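# Three arms carry a ball across by rope-held ring

## Task

Shift the ball from the stand it sits on to the second stand, which stands in the gap between the benches beyond every hand's reach. The ball rests on a ring lying on its stand's collar, and each arm's bench has a metal block tied by a rope to that ring. The job counts only if the ring ends up lying on the second stand's collar with the ball on it. A tipped or jerked ring lets the ball roll off. If the ball or ring ever drops more than slightly below the collar of the lower stand, even while hanging in the air, the task fails. Positions are in the scene frame. Arm feet, in metres, with heading in degrees counter-clockwise from +x: arm1 x=+0.16 y=+1.40 z=+0.97 facing -93; arm2 x=-1.27 y=-0.60 z=+1.04 facing +33; arm3 x=+1.21 y=-0.70 z=+0.97 facing +152. At the end every arm must release and pull away, because a result the robots are still propping up does not count.

## Robot and tools

SETUP. Three identical i2rt Big YAM arms, arm1, arm2 and arm3, each with six revolute joints, a two-finger gripper and a wrist camera. Fixed room cameras: cam_low and cam_top. Wrist cameras: arm1_cam_wrist, arm2_cam_wrist, arm3_cam_wrist. The likely plan: each arm grabs the metal block on its own bench and pulls its rope, so that the three ropes together raise the ring and ball, carry them over the gap and lower them onto the other stand's collar. Keep the three tensions balanced and change them slowly, because a tilted or snatched ring sheds the ball. Keep the ring above the lower stand's collar height the whole way.

FRAME. One scene frame for everything: origin on the floor, +z up, lengths in metres. The feet positions are given in the task. hand means the point midway between the fingertips; its z axis runs along the fingers and the fingers close along its y axis. A hand reaches roughly 1.0 m from the joint1 axis.

JOINTS. All arm values are absolute targets in radians; gripper_m is an absolute fingertip gap in metres. Ranges: joint1_rad -2.879 to 2.879 (turn about the foot, positive counter-clockwise seen from above, 0 means the arm unfolds toward the foot's heading); joint2_rad 0 to 3.141 (shoulder, 0 is upper arm pointing back and roughly level, increasing lifts it up and then forward); joint3_rad 0 to 3.019 (elbow, 0 is fully folded, increasing opens it); joint4_rad -1.692 to 1.57 (hand pitch, positive tips fingers up); joint5_rad -1.57 to 1.57 (hand yaw, positive toward the arm's right); joint6_rad -2.094 to 2.094 (hand roll, positive clockwise viewed from behind); gripper_m 0 to 0.093. Tolerances counted as reached: ±0.045, ±0.14, ±0.09, ±0.055, ±0.03, ±0.035 and ±0.003. Grip force tops out near 50 to 62 N per pad. Joints move at different speeds, so the hand may sweep a wide arc between postures.

execute_actions. Argument actions is a list holding one action or nothing. The action is an object keyed by arm name; each arm gets {"joints": {...}} with any subset of joint1_rad to joint6_rad and gripper_m. Example: {"arm1": {"joints": {"gripper_m": 0.05}}, "arm2": {"joints": {"joint1_rad": 0.3}}}. Every named motion starts at once; they may finish at different moments. Joints or arms left out can keep driving toward older targets. An unknown key or an out-of-range number rejects the whole call and nothing moves. Optional cameras: a list of camera names, or "all"; omitted or null gives all, [] gives none. An empty actions list just reports state and pictures. The result gives each robot's state, joint_positions, joint_status and images, with a pictures line listing the order of images.

READING RESULTS. joint_status per joint: reached; "off_target" (stopped short and may still be pushing); "contact_stop" or "time_out" (target dropped, holds where it stopped, though a timed-out joint may keep a target near its position, up to 0.375, 0.375, 0.113, 0.225, 0.075 and 0.3 rad for joints 1 to 6, and keep pushing; on_its_own lists such joints). "joint command not followed", usually with a cause line, means a self or inter-arm clearance check blocked that arm's targets (its gripper still obeys); those joints read "not_followed" and may be retried on later actions until the way is clear or new valid targets come. on_its_own covers things this call did not order; "held at" is the held target, not the actual angle. To relieve a joint that is straining, command its currently reported angle. Very small changes may not move a joint. A joint bearing weight slowly sags. MOTOR HOT appears from 85 °C; at 100 °C an OVER-TEMPERATURE FAULT drops that whole arm until it cools, and its unfinished keys read "limit_stop_at_motor_heat", so resend them. If any result reports a stop, the rest of that reply's execute_actions, wait and finished_scene calls are skipped.

OTHER TOOLS. wait: seconds from 0 to 10, commands nothing, returns state and images. zoom_image: camera plus region [x0, y0, x1, y1] in pixels of that camera's latest full image, origin top-left, no larger than 504 by 504. Wrist images are 616x616 fisheye; cam_low and cam_top are 896x504. read_manual: licence texts only, moves nothing. finished_scene: pass the number of the scene you are ending; irreversible; call it only after the ball and ring rest on the target collar, all grippers are open and arms are clear.

AVOID. The arms never stop merely on contact and can shove hard; steady pushing also overheats motors. Two arms pressing on each other fails the run, and a hard collision may; the clearance check ignores fingers, gripper housings and wrist cameras and can react late. No state line reports arm-to-arm contact, so watch the images. Do not knock anything off the work area or onto the floor. Avoid drops, slips, slams and jerks. Occasionally a loose object gets a small nudge from outside. Time passes while you compose replies and the robots keep holding the last command, so do not leave a strained arm waiting.

Each tool is called after ">>>" as a command line: name --argument value for each argument, lists and objects as JSON in quotes; but a table of rows of numbers goes row by row, as --pt "numbers of a row", without its own name.

## Session

>>> execute_actions --actions '[]'

Scene clock: 0.00 s.
Motor temperatures (°C, as the motors report them): arm1=[27 28 26 27 27 28] | arm2=[25 27 25 26 28 26] | arm3=[27 27 28 24 26 27]
arm1.joint_positions: joint1_rad=+0.392 joint2_rad=+0.607 joint3_rad=+1.413 joint4_rad=-1.443 joint5_rad=-0.230 joint6_rad=+0.739 gripper_m=+0.095
arm1.joint_status: not commanded
arm1.hand: x=+0.2606 y=+1.2175 z=+1.5002 quat_wxyz=(-0.460, -0.709, -0.534, +0.004) (m; scene frame)
arm2.joint_positions: joint1_rad=-0.018 joint2_rad=+0.560 joint3_rad=+1.442 joint4_rad=-1.472 joint5_rad=-0.003 joint6_rad=-0.047 gripper_m=+0.094
arm2.joint_status: not commanded
arm2.hand: x=-1.1163 y=-0.5069 z=+1.5914 quat_wxyz=(-0.458, +0.262, -0.841, -0.118) (m; scene frame)
arm3.joint_positions: joint1_rad=-0.816 joint2_rad=+0.447 joint3_rad=+1.430 joint4_rad=-1.324 joint5_rad=-0.043 joint6_rad=-0.622 gripper_m=+0.094
arm3.joint_status: not commanded
arm3.hand: x=+1.1603 y=-0.5555 z=+1.5640 quat_wxyz=(-0.465, +0.776, -0.257, -0.341) (m; scene frame)
pictures: arm1_cam_wrist, arm2_cam_wrist, arm3_cam_wrist, cam_low, cam_top
Images, in order (width x height): arm1_cam_wrist 616x616, arm2_cam_wrist 616x616, arm3_cam_wrist 616x616, cam_low 896x504, cam_top 896x504.

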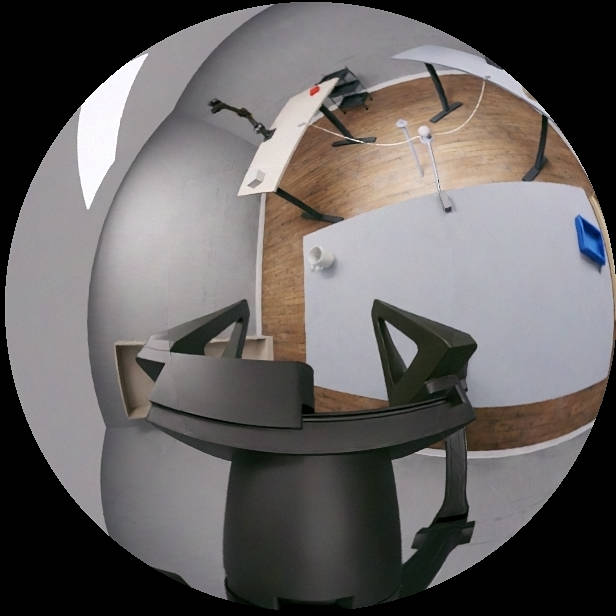

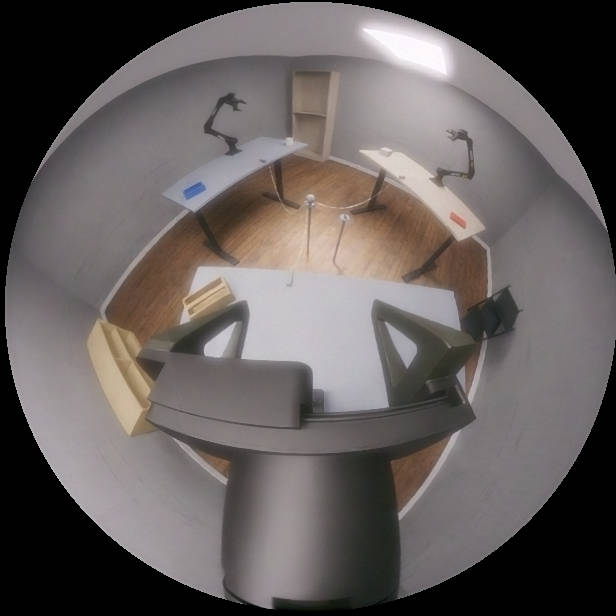

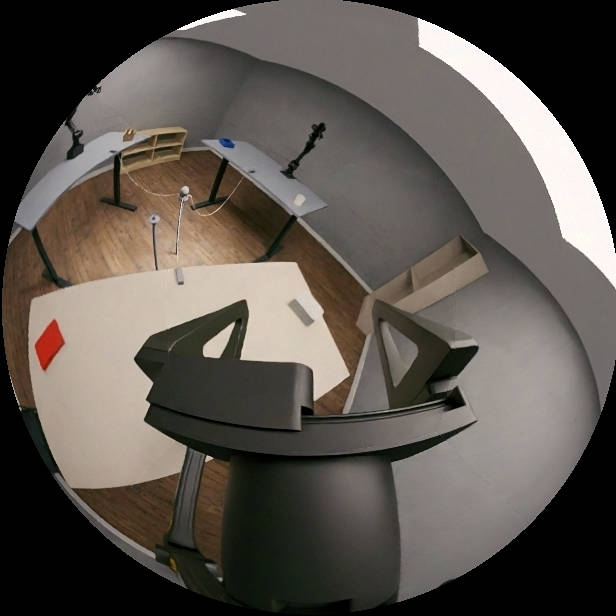

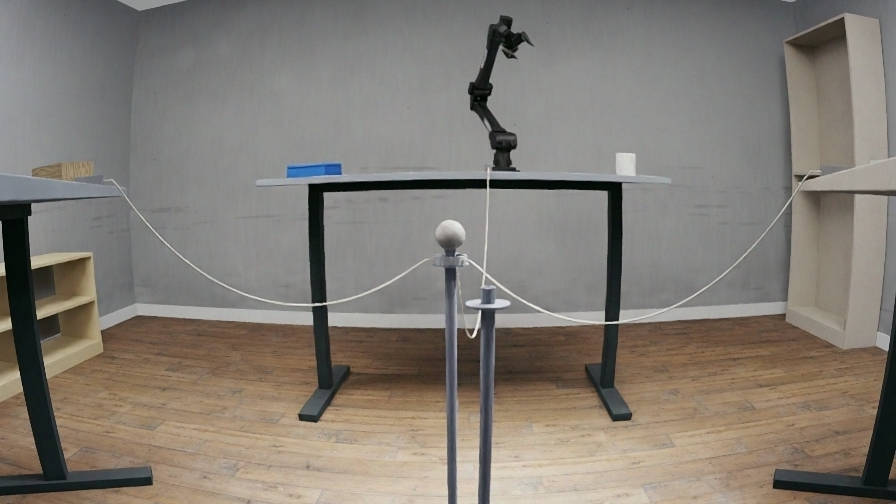

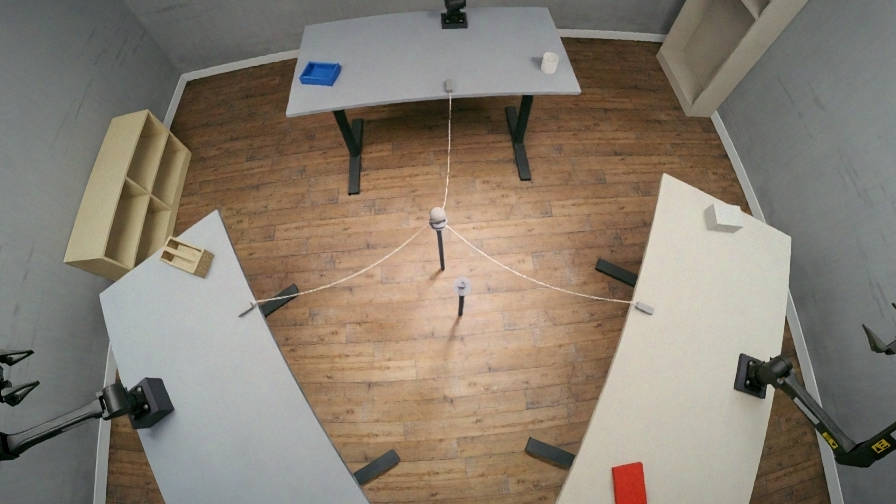

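>>> execute_actions --actions '[{"arm1":{"joints":{"joint1_rad":0,"joint2_rad":1.528,"joint3_rad":1.353,"joint4_rad":-1.395,"joint5_rad":0,"joint6_rad":0}},"arm2":{"joints":{"joint1_rad":0.1,"joint2_rad":1.528,"joint3_rad":1.353,"joint4_rad":-1.395,"joint5_rad":0,"joint6_rad":0}},"arm3":{"joints":{"joint1_rad":0,"joint2_rad":1.528,"joint3_rad":1.353,"joint4_rad":-1.395,"joint5_rad":0,"joint6_rad":0}}}]'

Scene clock: 5.07 s.
Motor temperatures (°C, as the motors report them): arm1=[27 28 27 27 27 28] | arm2=[25 27 25 27 28 26] | arm3=[27 27 28 24 26 27]
arm1.joint_positions: joint1_rad=+0.007 joint2_rad=+1.536 joint3_rad=+1.347 joint4_rad=-1.397 joint5_rad=-0.002 joint6_rad=+0.010 gripper_m=+0.095
arm1.joint_status: all done
arm1.hand: x=+0.1398 y=+0.9536 z=+1.1569 quat_wxyz=(+0.003, -0.724, -0.690, -0.011) (m; scene frame)
arm2.joint_positions: joint1_rad=+0.097 joint2_rad=+1.531 joint3_rad=+1.356 joint4_rad=-1.404 joint5_rad=-0.002 joint6_rad=-0.017 gripper_m=+0.094
arm2.joint_status: all done
arm2.hand: x=-0.9188 y=-0.3260 z=+1.2440 quat_wxyz=(+0.002, +0.336, -0.942, +0.002) (m; scene frame)
arm3.joint_positions: joint1_rad=+0.007 joint2_rad=+1.525 joint3_rad=+1.346 joint4_rad=-1.382 joint5_rad=+0.001 joint6_rad=-0.017 gripper_m=+0.094
arm3.joint_status: all done
arm3.hand: x=+0.8125 y=-0.4932 z=+1.1672 quat_wxyz=(-0.004, +0.974, -0.228, +0.001) (m; scene frame)
pictures: arm1_cam_wrist, arm2_cam_wrist, arm3_cam_wrist, cam_low, cam_top
Images, in order (width x height): arm1_cam_wrist 616x616, arm2_cam_wrist 616x616, arm3_cam_wrist 616x616, cam_low 896x504, cam_top 896x504.

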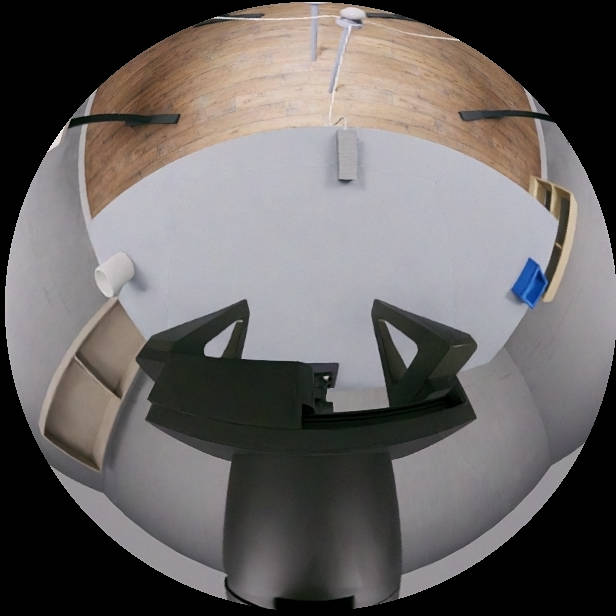

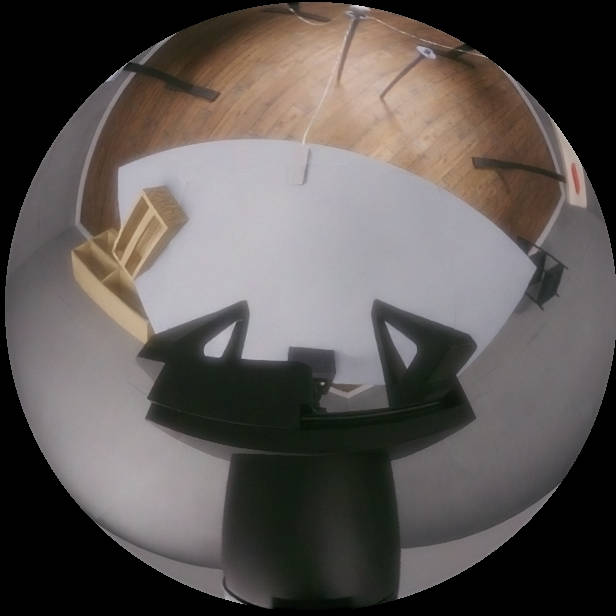

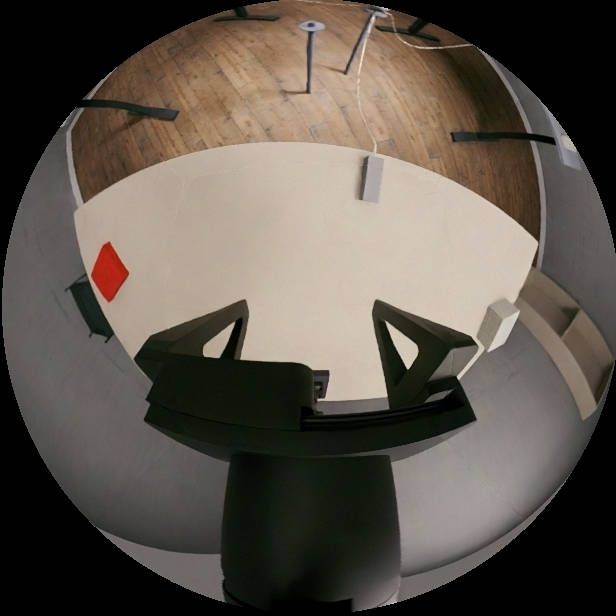

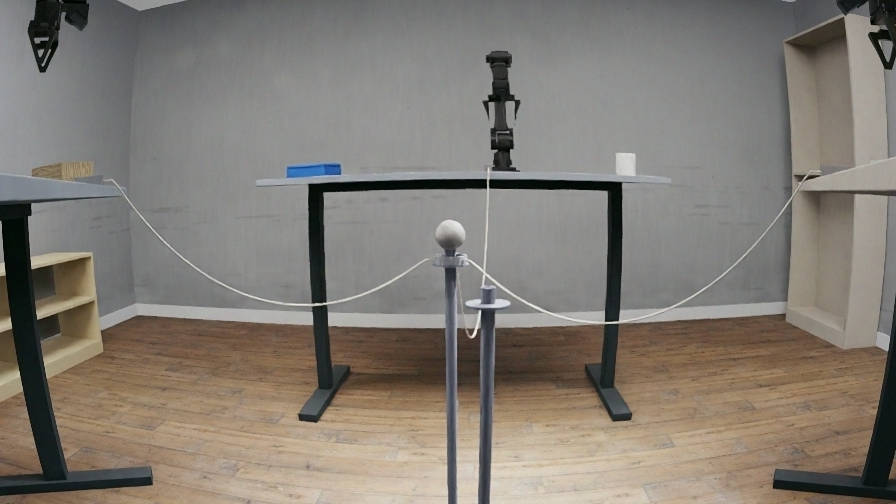

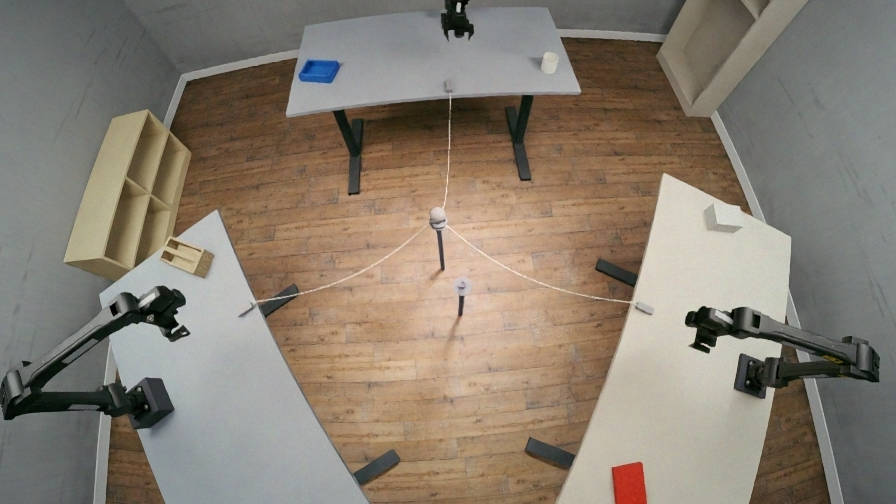

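>>> execute_actions --actions '[{"arm1":{"joints":{"joint1_rad":-0.08,"joint2_rad":1.875,"joint3_rad":1.46,"joint4_rad":-1.149,"joint6_rad":-0.06}},"arm2":{"joints":{"joint1_rad":0.125,"joint2_rad":1.943,"joint3_rad":1.35,"joint4_rad":-0.977,"joint6_rad":0.15}},"arm3":{"joints":{"joint1_rad":-0.15,"joint2_rad":1.819,"joint3_rad":1.37,"joint4_rad":-1.121}}}]'

Scene clock: 9.47 s.
Motor temperatures (°C, as the motors report them): arm1=[27 28 28 27 27 28] | arm2=[25 28 26 27 28 26] | arm3=[27 28 29 24 26 27]
arm1.joint_positions: joint1_rad=-0.081 joint2_rad=+1.878 joint3_rad=+1.438 joint4_rad=-1.156 joint5_rad=-0.002 joint6_rad=-0.050 gripper_m=+0.095
arm1.joint_status: all done
arm1.hand: x=+0.0900 y=+0.8654 z=+1.0252 quat_wxyz=(+0.006, -0.733, -0.680, -0.015) (m; scene frame)
arm2.joint_positions: joint1_rad=+0.122 joint2_rad=+1.940 joint3_rad=+1.348 joint4_rad=-0.991 joint5_rad=-0.002 joint6_rad=+0.133 gripper_m=+0.094
arm2.joint_status: all done
arm2.hand: x=-0.8583 y=-0.2618 z=+1.0455 quat_wxyz=(+0.003, +0.277, -0.961, +0.003) (m; scene frame)
arm3.joint_positions: joint1_rad=-0.154 joint2_rad=+1.818 joint3_rad=+1.350 joint4_rad=-1.134 joint5_rad=+0.001 joint6_rad=-0.015 gripper_m=+0.094
arm3.joint_status: all done
arm3.hand: x=+0.8016 y=-0.3940 z=+1.0325 quat_wxyz=(+0.001, +0.952, -0.306, +0.020) (m; scene frame)
pictures: arm1_cam_wrist, arm2_cam_wrist, arm3_cam_wrist, cam_low, cam_top
Images, in order (width x height): arm1_cam_wrist 616x616, arm2_cam_wrist 616x616, arm3_cam_wrist 616x616, cam_low 896x504, cam_top 896x504.

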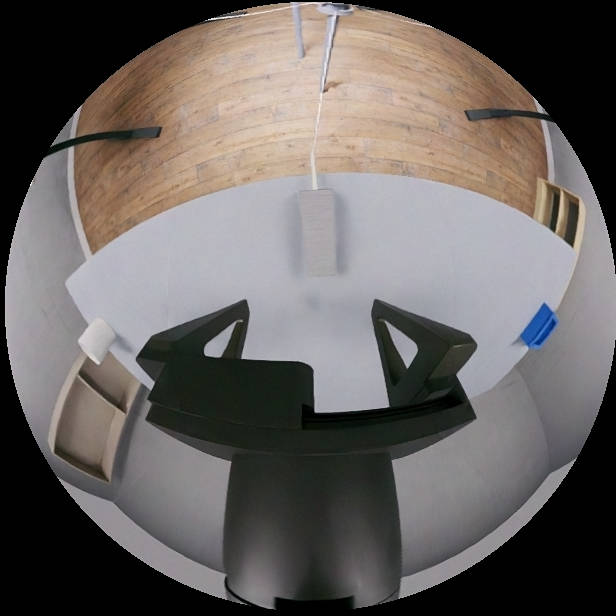

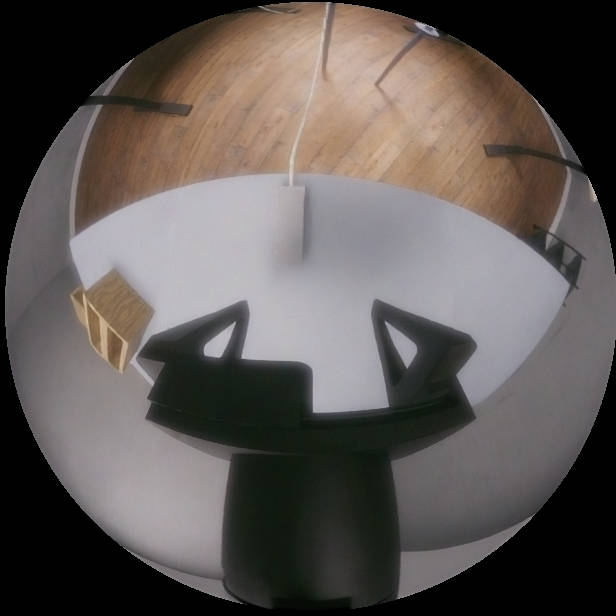

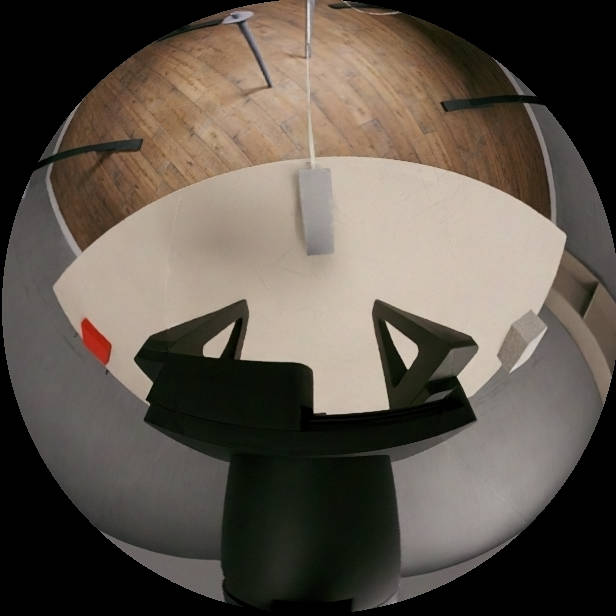

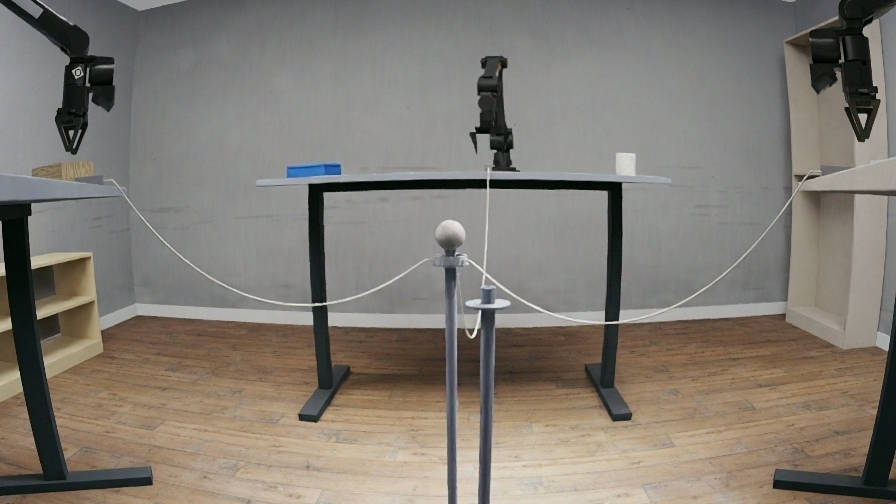

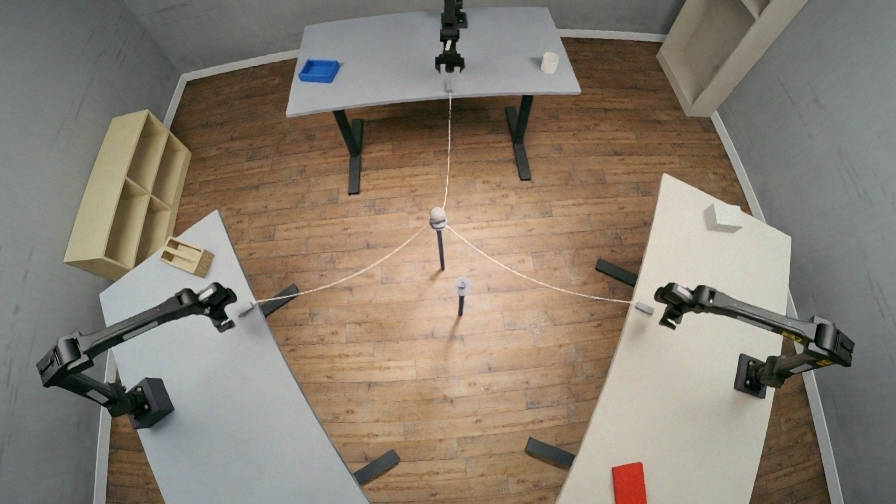

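>>> execute_actions --actions '[{"arm1":{"joints":{"joint1_rad":-0.088,"joint2_rad":2.0,"joint3_rad":1.51,"joint4_rad":-1.052}},"arm2":{"joints":{"joint1_rad":0.158,"joint2_rad":2.101,"joint3_rad":1.455,"joint4_rad":-0.9,"joint6_rad":0.17}},"arm3":{"joints":{"joint1_rad":-0.158,"joint2_rad":1.978,"joint3_rad":1.472,"joint4_rad":-1.033,"joint6_rad":-0.08}}}]'

Scene clock: 12.60 s.
Motor temperatures (°C, as the motors report them): arm1=[27 29 29 27 27 28] | arm2=[25 28 26 27 28 26] | arm3=[27 28 30 24 26 27]
arm1.joint_positions: joint1_rad=-0.081 joint2_rad=+2.001 joint3_rad=+1.475 joint4_rad=-1.059 joint5_rad=-0.002 joint6_rad=-0.050 gripper_m=+0.095
arm1.joint_status: all done
arm1.hand: x=+0.0870 y=+0.8380 z=+0.9711 quat_wxyz=(+0.002, -0.733, -0.680, -0.011) (m; scene frame)
arm2.joint_positions: joint1_rad=+0.159 joint2_rad=+2.103 joint3_rad=+1.420 joint4_rad=-0.909 joint5_rad=-0.002 joint6_rad=+0.153 gripper_m=+0.094
arm2.joint_status: all done
arm2.hand: x=-0.8497 y=-0.2281 z=+0.9809 quat_wxyz=(+0.007, +0.285, -0.959, +0.005) (m; scene frame)
arm3.joint_positions: joint1_rad=-0.154 joint2_rad=+1.969 joint3_rad=+1.452 joint4_rad=-1.040 joint5_rad=+0.001 joint6_rad=-0.064 gripper_m=+0.094
arm3.joint_status: all done
arm3.hand: x=+0.7595 y=-0.3623 z=+0.9873 quat_wxyz=(-0.006, +0.959, -0.283, -0.001) (m; scene frame)
pictures: arm1_cam_wrist, arm2_cam_wrist, arm3_cam_wrist, cam_low, cam_top
Images, in order (width x height): arm1_cam_wrist 616x616, arm2_cam_wrist 616x616, arm3_cam_wrist 616x616, cam_low 896x504, cam_top 896x504.

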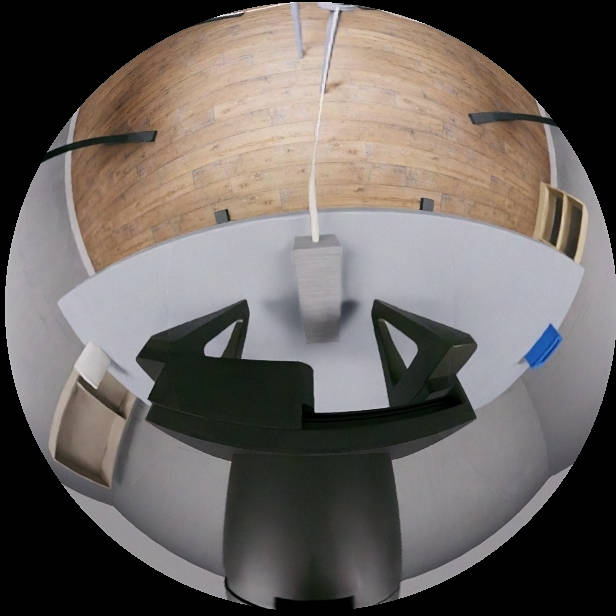

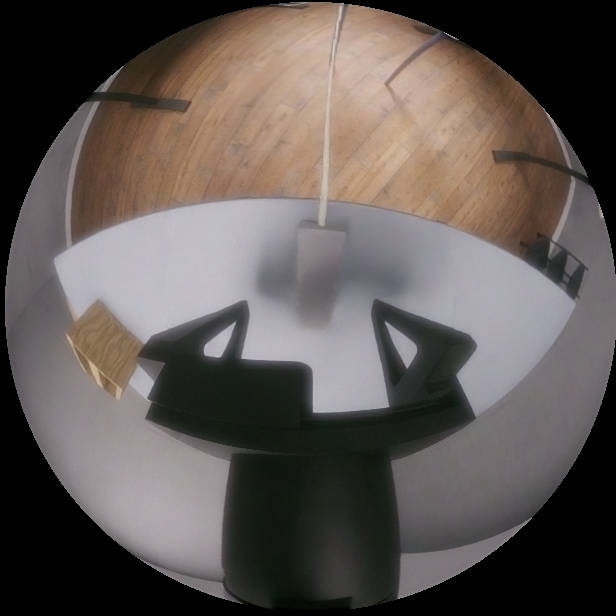

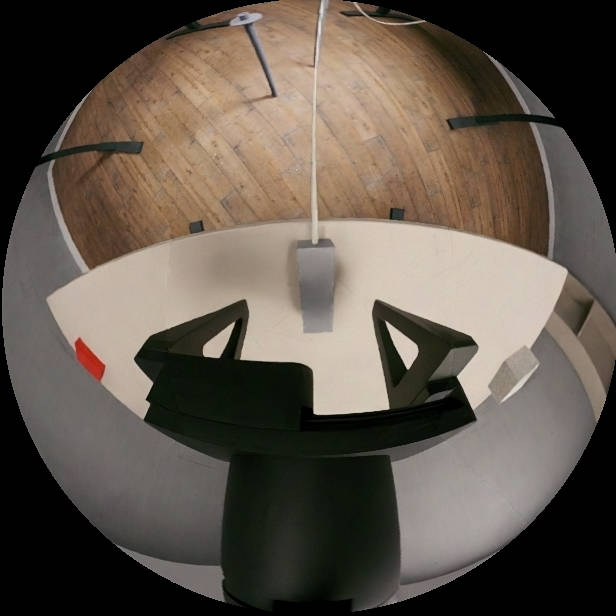

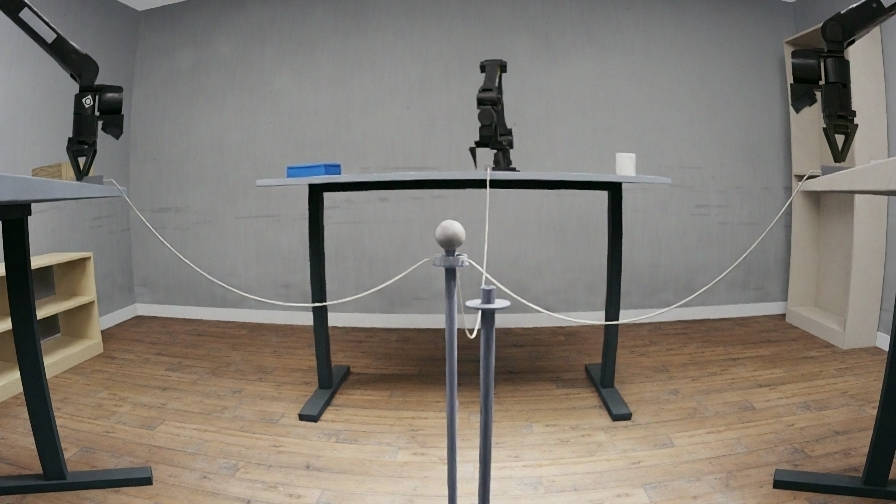

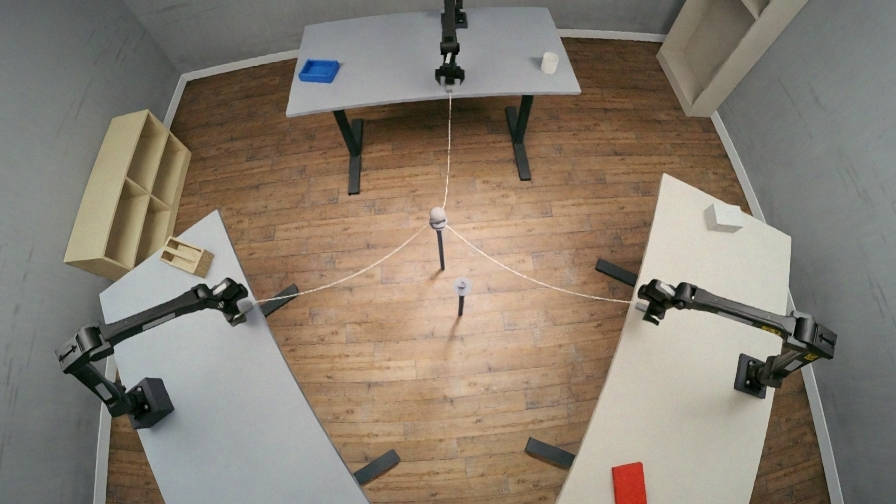

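>>> execute_actions --actions '[{"arm1":{"joints":{"joint2_rad":2.02,"joint4_rad":-1.01}},"arm2":{"joints":{"joint4_rad":-0.83,"joint6_rad":0.25}},"arm3":{"joints":{"joint2_rad":2.018,"joint4_rad":-0.99}}}]' --cameras '["cam_low","cam_top"]'

>>> execute_actions --actions '[{"arm1":{"joints":{"gripper_m":0}},"arm2":{"joints":{"gripper_m":0}},"arm3":{"joints":{"gripper_m":0}}}]'

Scene clock: 16.13 s.
Motor temperatures (°C, as the motors report them): arm1=[27 29 29 27 27 28] | arm2=[25 28 27 27 28 26] | arm3=[27 28 30 24 26 27]
arm1.joint_positions: joint1_rad=-0.081 joint2_rad=+2.001 joint3_rad=+1.475 joint4_rad=-1.019 joint5_rad=-0.002 joint6_rad=-0.050 gripper_m=+0.095
arm1.joint_status: all done
arm1.hand: x=+0.0858 y=+0.8283 z=+0.9711 quat_wxyz=(-0.010, -0.733, -0.680, +0.005) (m; scene frame)
arm2.joint_positions: joint1_rad=+0.159 joint2_rad=+2.103 joint3_rad=+1.420 joint4_rad=-0.845 joint5_rad=-0.002 joint6_rad=+0.233 gripper_m=+0.094
arm2.joint_status: all done
arm2.hand: x=-0.8381 y=-0.2177 z=+0.9811 quat_wxyz=(-0.021, +0.246, -0.969, -0.010) (m; scene frame)
arm3.joint_positions: joint1_rad=-0.154 joint2_rad=+1.990 joint3_rad=+1.452 joint4_rad=-1.004 joint5_rad=+0.001 joint6_rad=-0.064 gripper_m=+0.094
arm3.joint_status: all done
arm3.hand: x=+0.7543 y=-0.3584 z=+0.9763 quat_wxyz=(-0.008, +0.959, -0.283, -0.009) (m; scene frame)
pictures: cam_low, cam_top
Images, in order (width x height): cam_low 896x504, cam_top 896x504.

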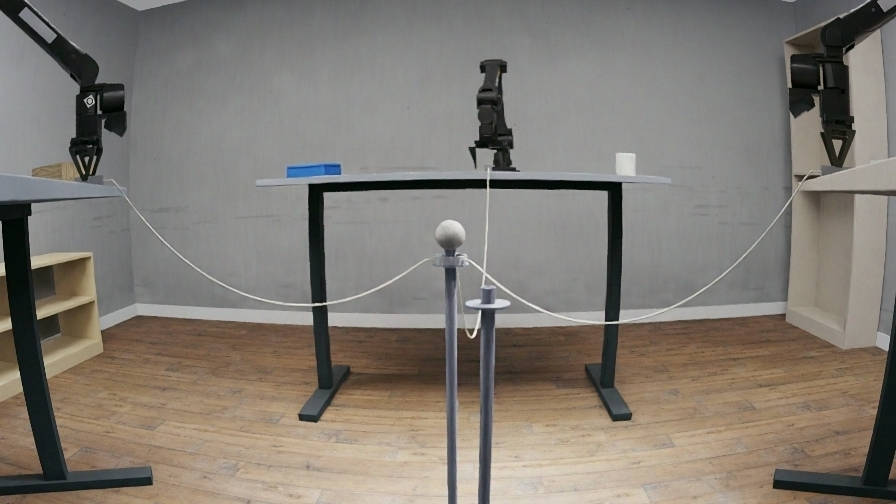

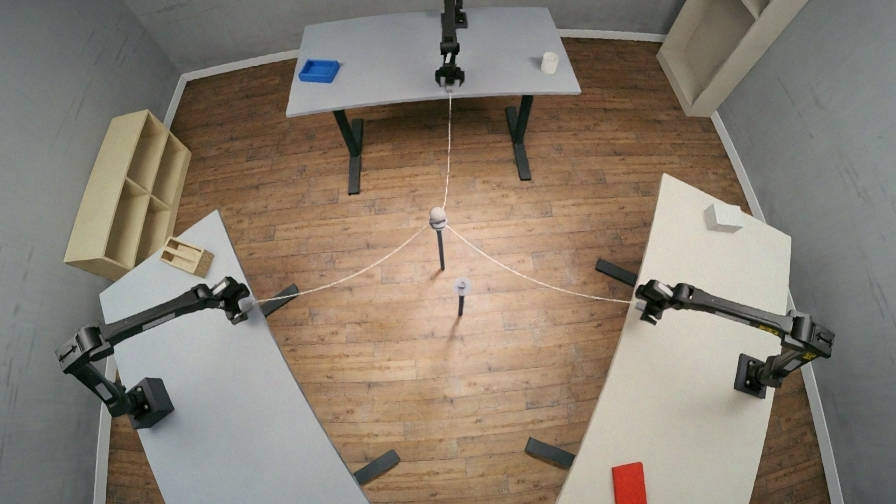

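Scene clock: 16.87 s.
Motor temperatures (°C, as the motors report them): arm1=[27 29 29 27 27 28] | arm2=[25 28 27 27 28 26] | arm3=[27 28 30 24 26 27]
arm1.joint_positions: joint1_rad=-0.081 joint2_rad=+2.001 joint3_rad=+1.475 joint4_rad=-1.018 joint5_rad=-0.001 joint6_rad=-0.051 gripper_m=+0.025
arm1.joint_status: gripper_m off_target (ended at +0.025, target +0.000)
arm1.hand: x=+0.0856 y=+0.8282 z=+0.9711 quat_wxyz=(-0.010, -0.733, -0.680, +0.005) (m; scene frame)
arm2.joint_positions: joint1_rad=+0.159 joint2_rad=+2.103 joint3_rad=+1.420 joint4_rad=-0.845 joint5_rad=-0.001 joint6_rad=+0.235 gripper_m=+0.024
arm2.joint_status: gripper_m off_target (ended at +0.024, target +0.000)
arm2.hand: x=-0.8379 y=-0.2178 z=+0.9811 quat_wxyz=(-0.022, +0.246, -0.969, -0.009) (m; scene frame)
arm3.joint_positions: joint1_rad=-0.154 joint2_rad=+1.990 joint3_rad=+1.452 joint4_rad=-1.003 joint5_rad=+0.001 joint6_rad=-0.065 gripper_m=+0.023
arm3.joint_status: gripper_m off_target (ended at +0.023, target +0.000)
arm3.hand: x=+0.7543 y=-0.3580 z=+0.9764 quat_wxyz=(-0.009, +0.959, -0.282, -0.009) (m; scene frame)
pictures: arm1_cam_wrist, arm2_cam_wrist, arm3_cam_wrist, cam_low, cam_top
Images, in order (width x height): arm1_cam_wrist 616x616, arm2_cam_wrist 616x616, arm3_cam_wrist 616x616, cam_low 896x504, cam_top 896x504.

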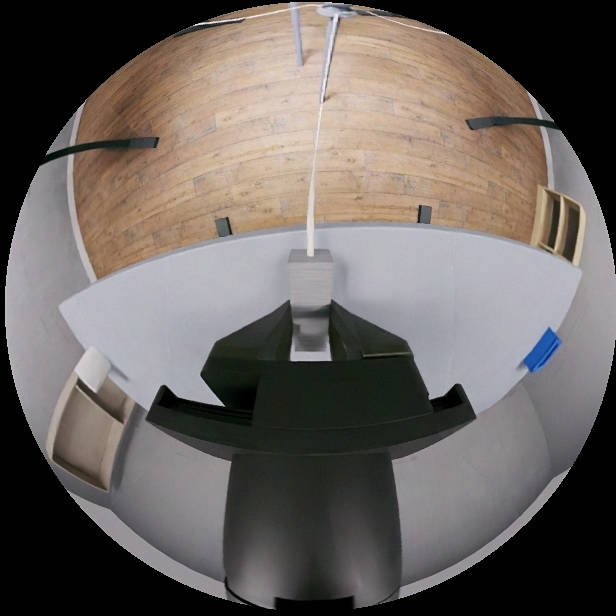

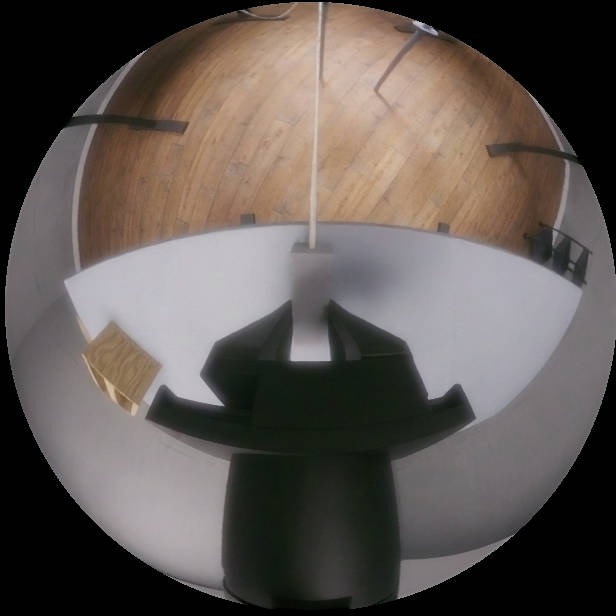

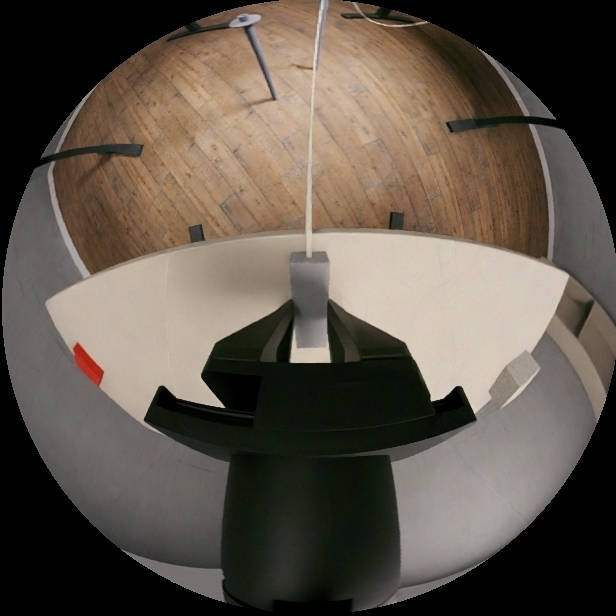

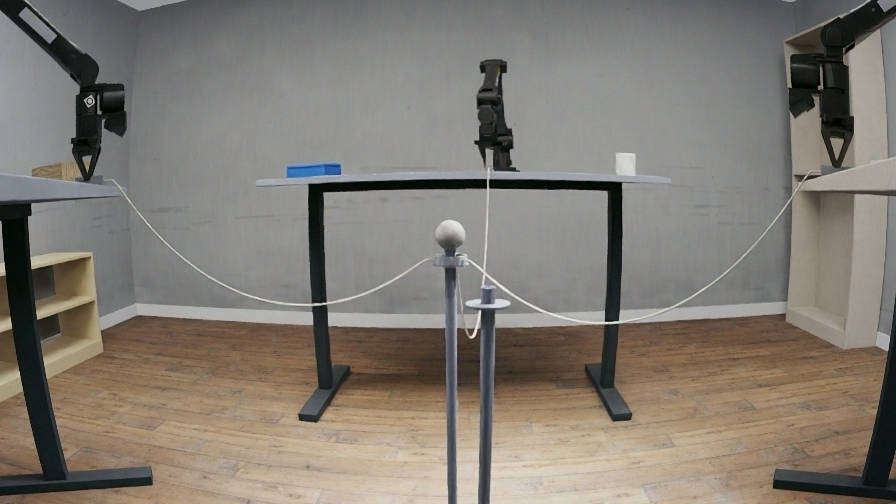

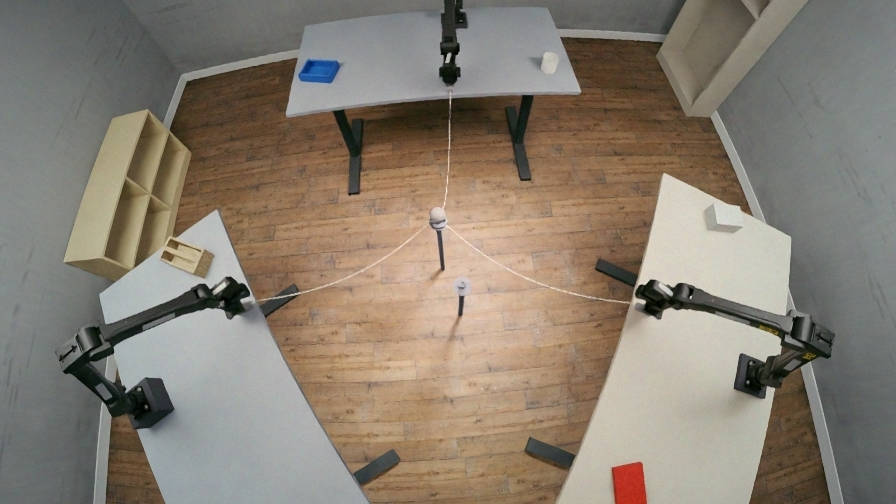

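>>> execute_actions --actions '[{"arm2":{"joints":{"gripper_m":0.045}},"arm3":{"joints":{"gripper_m":0.045}}}]' --cameras '[]'

>>> execute_actions --actions '[{"arm2":{"joints":{"joint2_rad":2.145}},"arm3":{"joints":{"joint2_rad":2.045}}}]' --cameras '[]'

>>> execute_actions --actions '[{"arm2":{"joints":{"gripper_m":0}},"arm3":{"joints":{"gripper_m":0}}}]' --cameras '["arm2_cam_wrist","arm3_cam_wrist","cam_low"]'

>>> zoom_image --camera "cam_low" --region '[380, 200, 560, 340]'

Scene clock: 19.00 s.
Motor temperatures (°C, as the motors report them): arm1=[27 29 30 27 27 28] | arm2=[25 29 27 27 28 26] | arm3=[27 28 31 24 26 27]
arm1.joint_positions: joint1_rad=-0.081 joint2_rad=+2.001 joint3_rad=+1.475 joint4_rad=-1.018 joint5_rad=-0.001 joint6_rad=-0.051 gripper_m=+0.025
arm1.joint_status: not commanded
arm1.hand: x=+0.0856 y=+0.8282 z=+0.9711 quat_wxyz=(-0.010, -0.733, -0.680, +0.005) (m; scene frame)
arm2.joint_positions: joint1_rad=+0.159 joint2_rad=+2.102 joint3_rad=+1.420 joint4_rad=-0.845 joint5_rad=-0.001 joint6_rad=+0.235 gripper_m=+0.045
arm2.joint_status: all done
arm2.hand: x=-0.8378 y=-0.2177 z=+0.9813 quat_wxyz=(-0.022, +0.246, -0.969, -0.009) (m; scene frame)
arm3.joint_positions: joint1_rad=-0.154 joint2_rad=+1.990 joint3_rad=+1.452 joint4_rad=-1.003 joint5_rad=+0.001 joint6_rad=-0.065 gripper_m=+0.045
arm3.joint_status: all done
arm3.hand: x=+0.7543 y=-0.3580 z=+0.9764 quat_wxyz=(-0.009, +0.959, -0.282, -0.009) (m; scene frame)
pictures: none
No camera images: the call's "cameras" was empty. Leave "cameras" out to get every camera's image.

Scene clock: 19.77 s.
Motor temperatures (°C, as the motors report them): arm1=[27 29 30 27 27 28] | arm2=[25 29 27 27 28 26] | arm3=[27 28 31 24 26 27]
arm1.joint_positions: joint1_rad=-0.081 joint2_rad=+2.001 joint3_rad=+1.475 joint4_rad=-1.018 joint5_rad=-0.001 joint6_rad=-0.051 gripper_m=+0.025
arm1.joint_status: not commanded
arm1.hand: x=+0.0856 y=+0.8282 z=+0.9711 quat_wxyz=(-0.010, -0.733, -0.680, +0.005) (m; scene frame)
arm2.joint_positions: joint1_rad=+0.159 joint2_rad=+2.126 joint3_rad=+1.420 joint4_rad=-0.845 joint5_rad=-0.001 joint6_rad=+0.235 gripper_m=+0.045
arm2.joint_status: all done
arm2.hand: x=-0.8413 y=-0.2210 z=+0.9680 quat_wxyz=(-0.011, +0.246, -0.969, -0.004) (m; scene frame)
arm3.joint_positions: joint1_rad=-0.154 joint2_rad=+2.019 joint3_rad=+1.452 joint4_rad=-1.003 joint5_rad=+0.001 joint6_rad=-0.065 gripper_m=+0.045
arm3.joint_status: all done
arm3.hand: x=+0.7575 y=-0.3603 z=+0.9602 quat_wxyz=(-0.003, +0.959, -0.282, +0.005) (m; scene frame)
pictures: none
No camera images: the call's "cameras" was empty. Leave "cameras" out to get every camera's image.

Scene clock: 20.37 s.
Motor temperatures (°C, as the motors report them): arm1=[27 29 30 27 27 28] | arm2=[25 29 27 27 28 26] | arm3=[27 28 31 24 26 27]
arm1.joint_positions: joint1_rad=-0.081 joint2_rad=+2.001 joint3_rad=+1.475 joint4_rad=-1.018 joint5_rad=-0.001 joint6_rad=-0.051 gripper_m=+0.025
arm1.joint_status: not commanded
arm1.hand: x=+0.0856 y=+0.8282 z=+0.9711 quat_wxyz=(-0.010, -0.733, -0.680, +0.005) (m; scene frame)
arm2.joint_positions: joint1_rad=+0.159 joint2_rad=+2.126 joint3_rad=+1.420 joint4_rad=-0.844 joint5_rad=-0.001 joint6_rad=+0.235 gripper_m=+0.025
arm2.joint_status: gripper_m off_target (ended at +0.025, target +0.000)
arm2.hand: x=-0.8412 y=-0.2208 z=+0.9680 quat_wxyz=(-0.012, +0.245, -0.969, -0.004) (m; scene frame)
arm3.joint_positions: joint1_rad=-0.154 joint2_rad=+2.019 joint3_rad=+1.452 joint4_rad=-1.002 joint5_rad=+0.000 joint6_rad=-0.065 gripper_m=+0.025
arm3.joint_status: gripper_m off_target (ended at +0.025, target +0.000)
arm3.hand: x=+0.7574 y=-0.3603 z=+0.9602 quat_wxyz=(-0.003, +0.959, -0.282, +0.004) (m; scene frame)
pictures: arm2_cam_wrist, arm3_cam_wrist, cam_low
Images, in order (width x height): arm2_cam_wrist 616x616, arm3_cam_wrist 616x616, cam_low 896x504.

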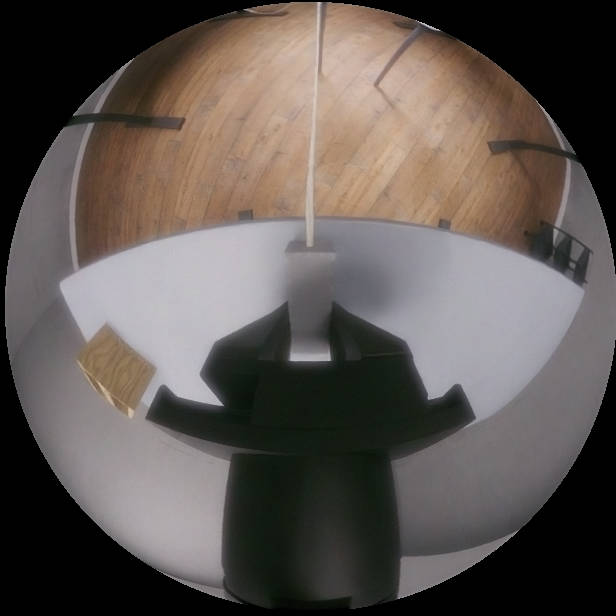

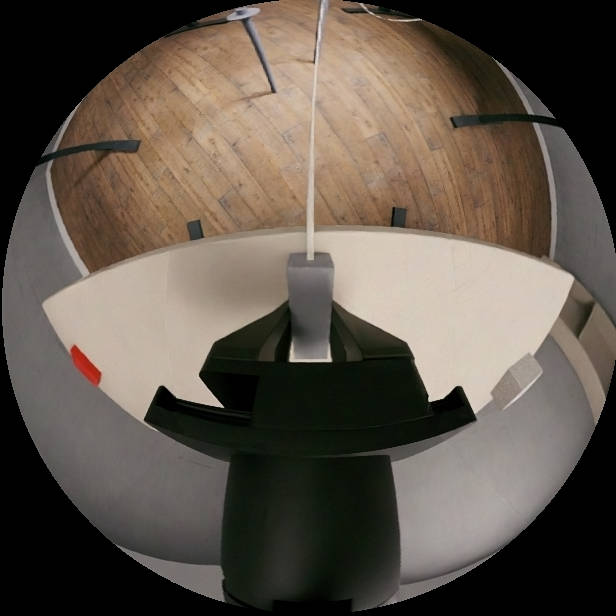

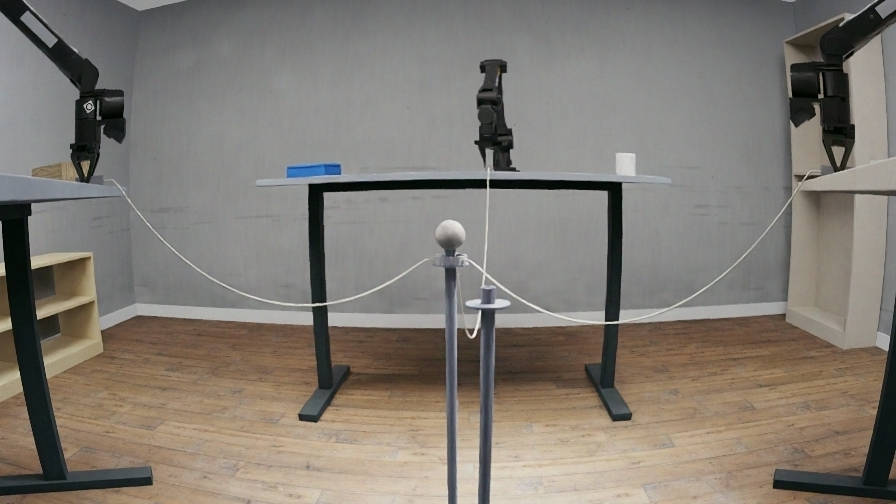

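Region (380, 200, 560, 340) of cam_low's 896x504 image, scaled by 2.800, with more detail than that image has.

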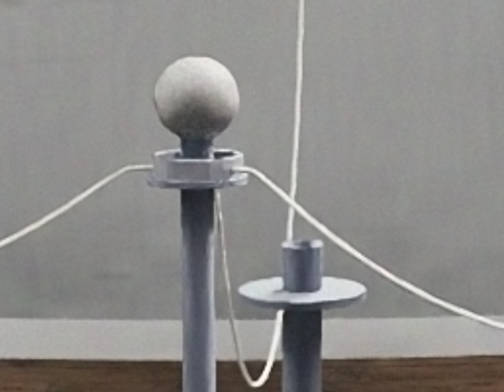

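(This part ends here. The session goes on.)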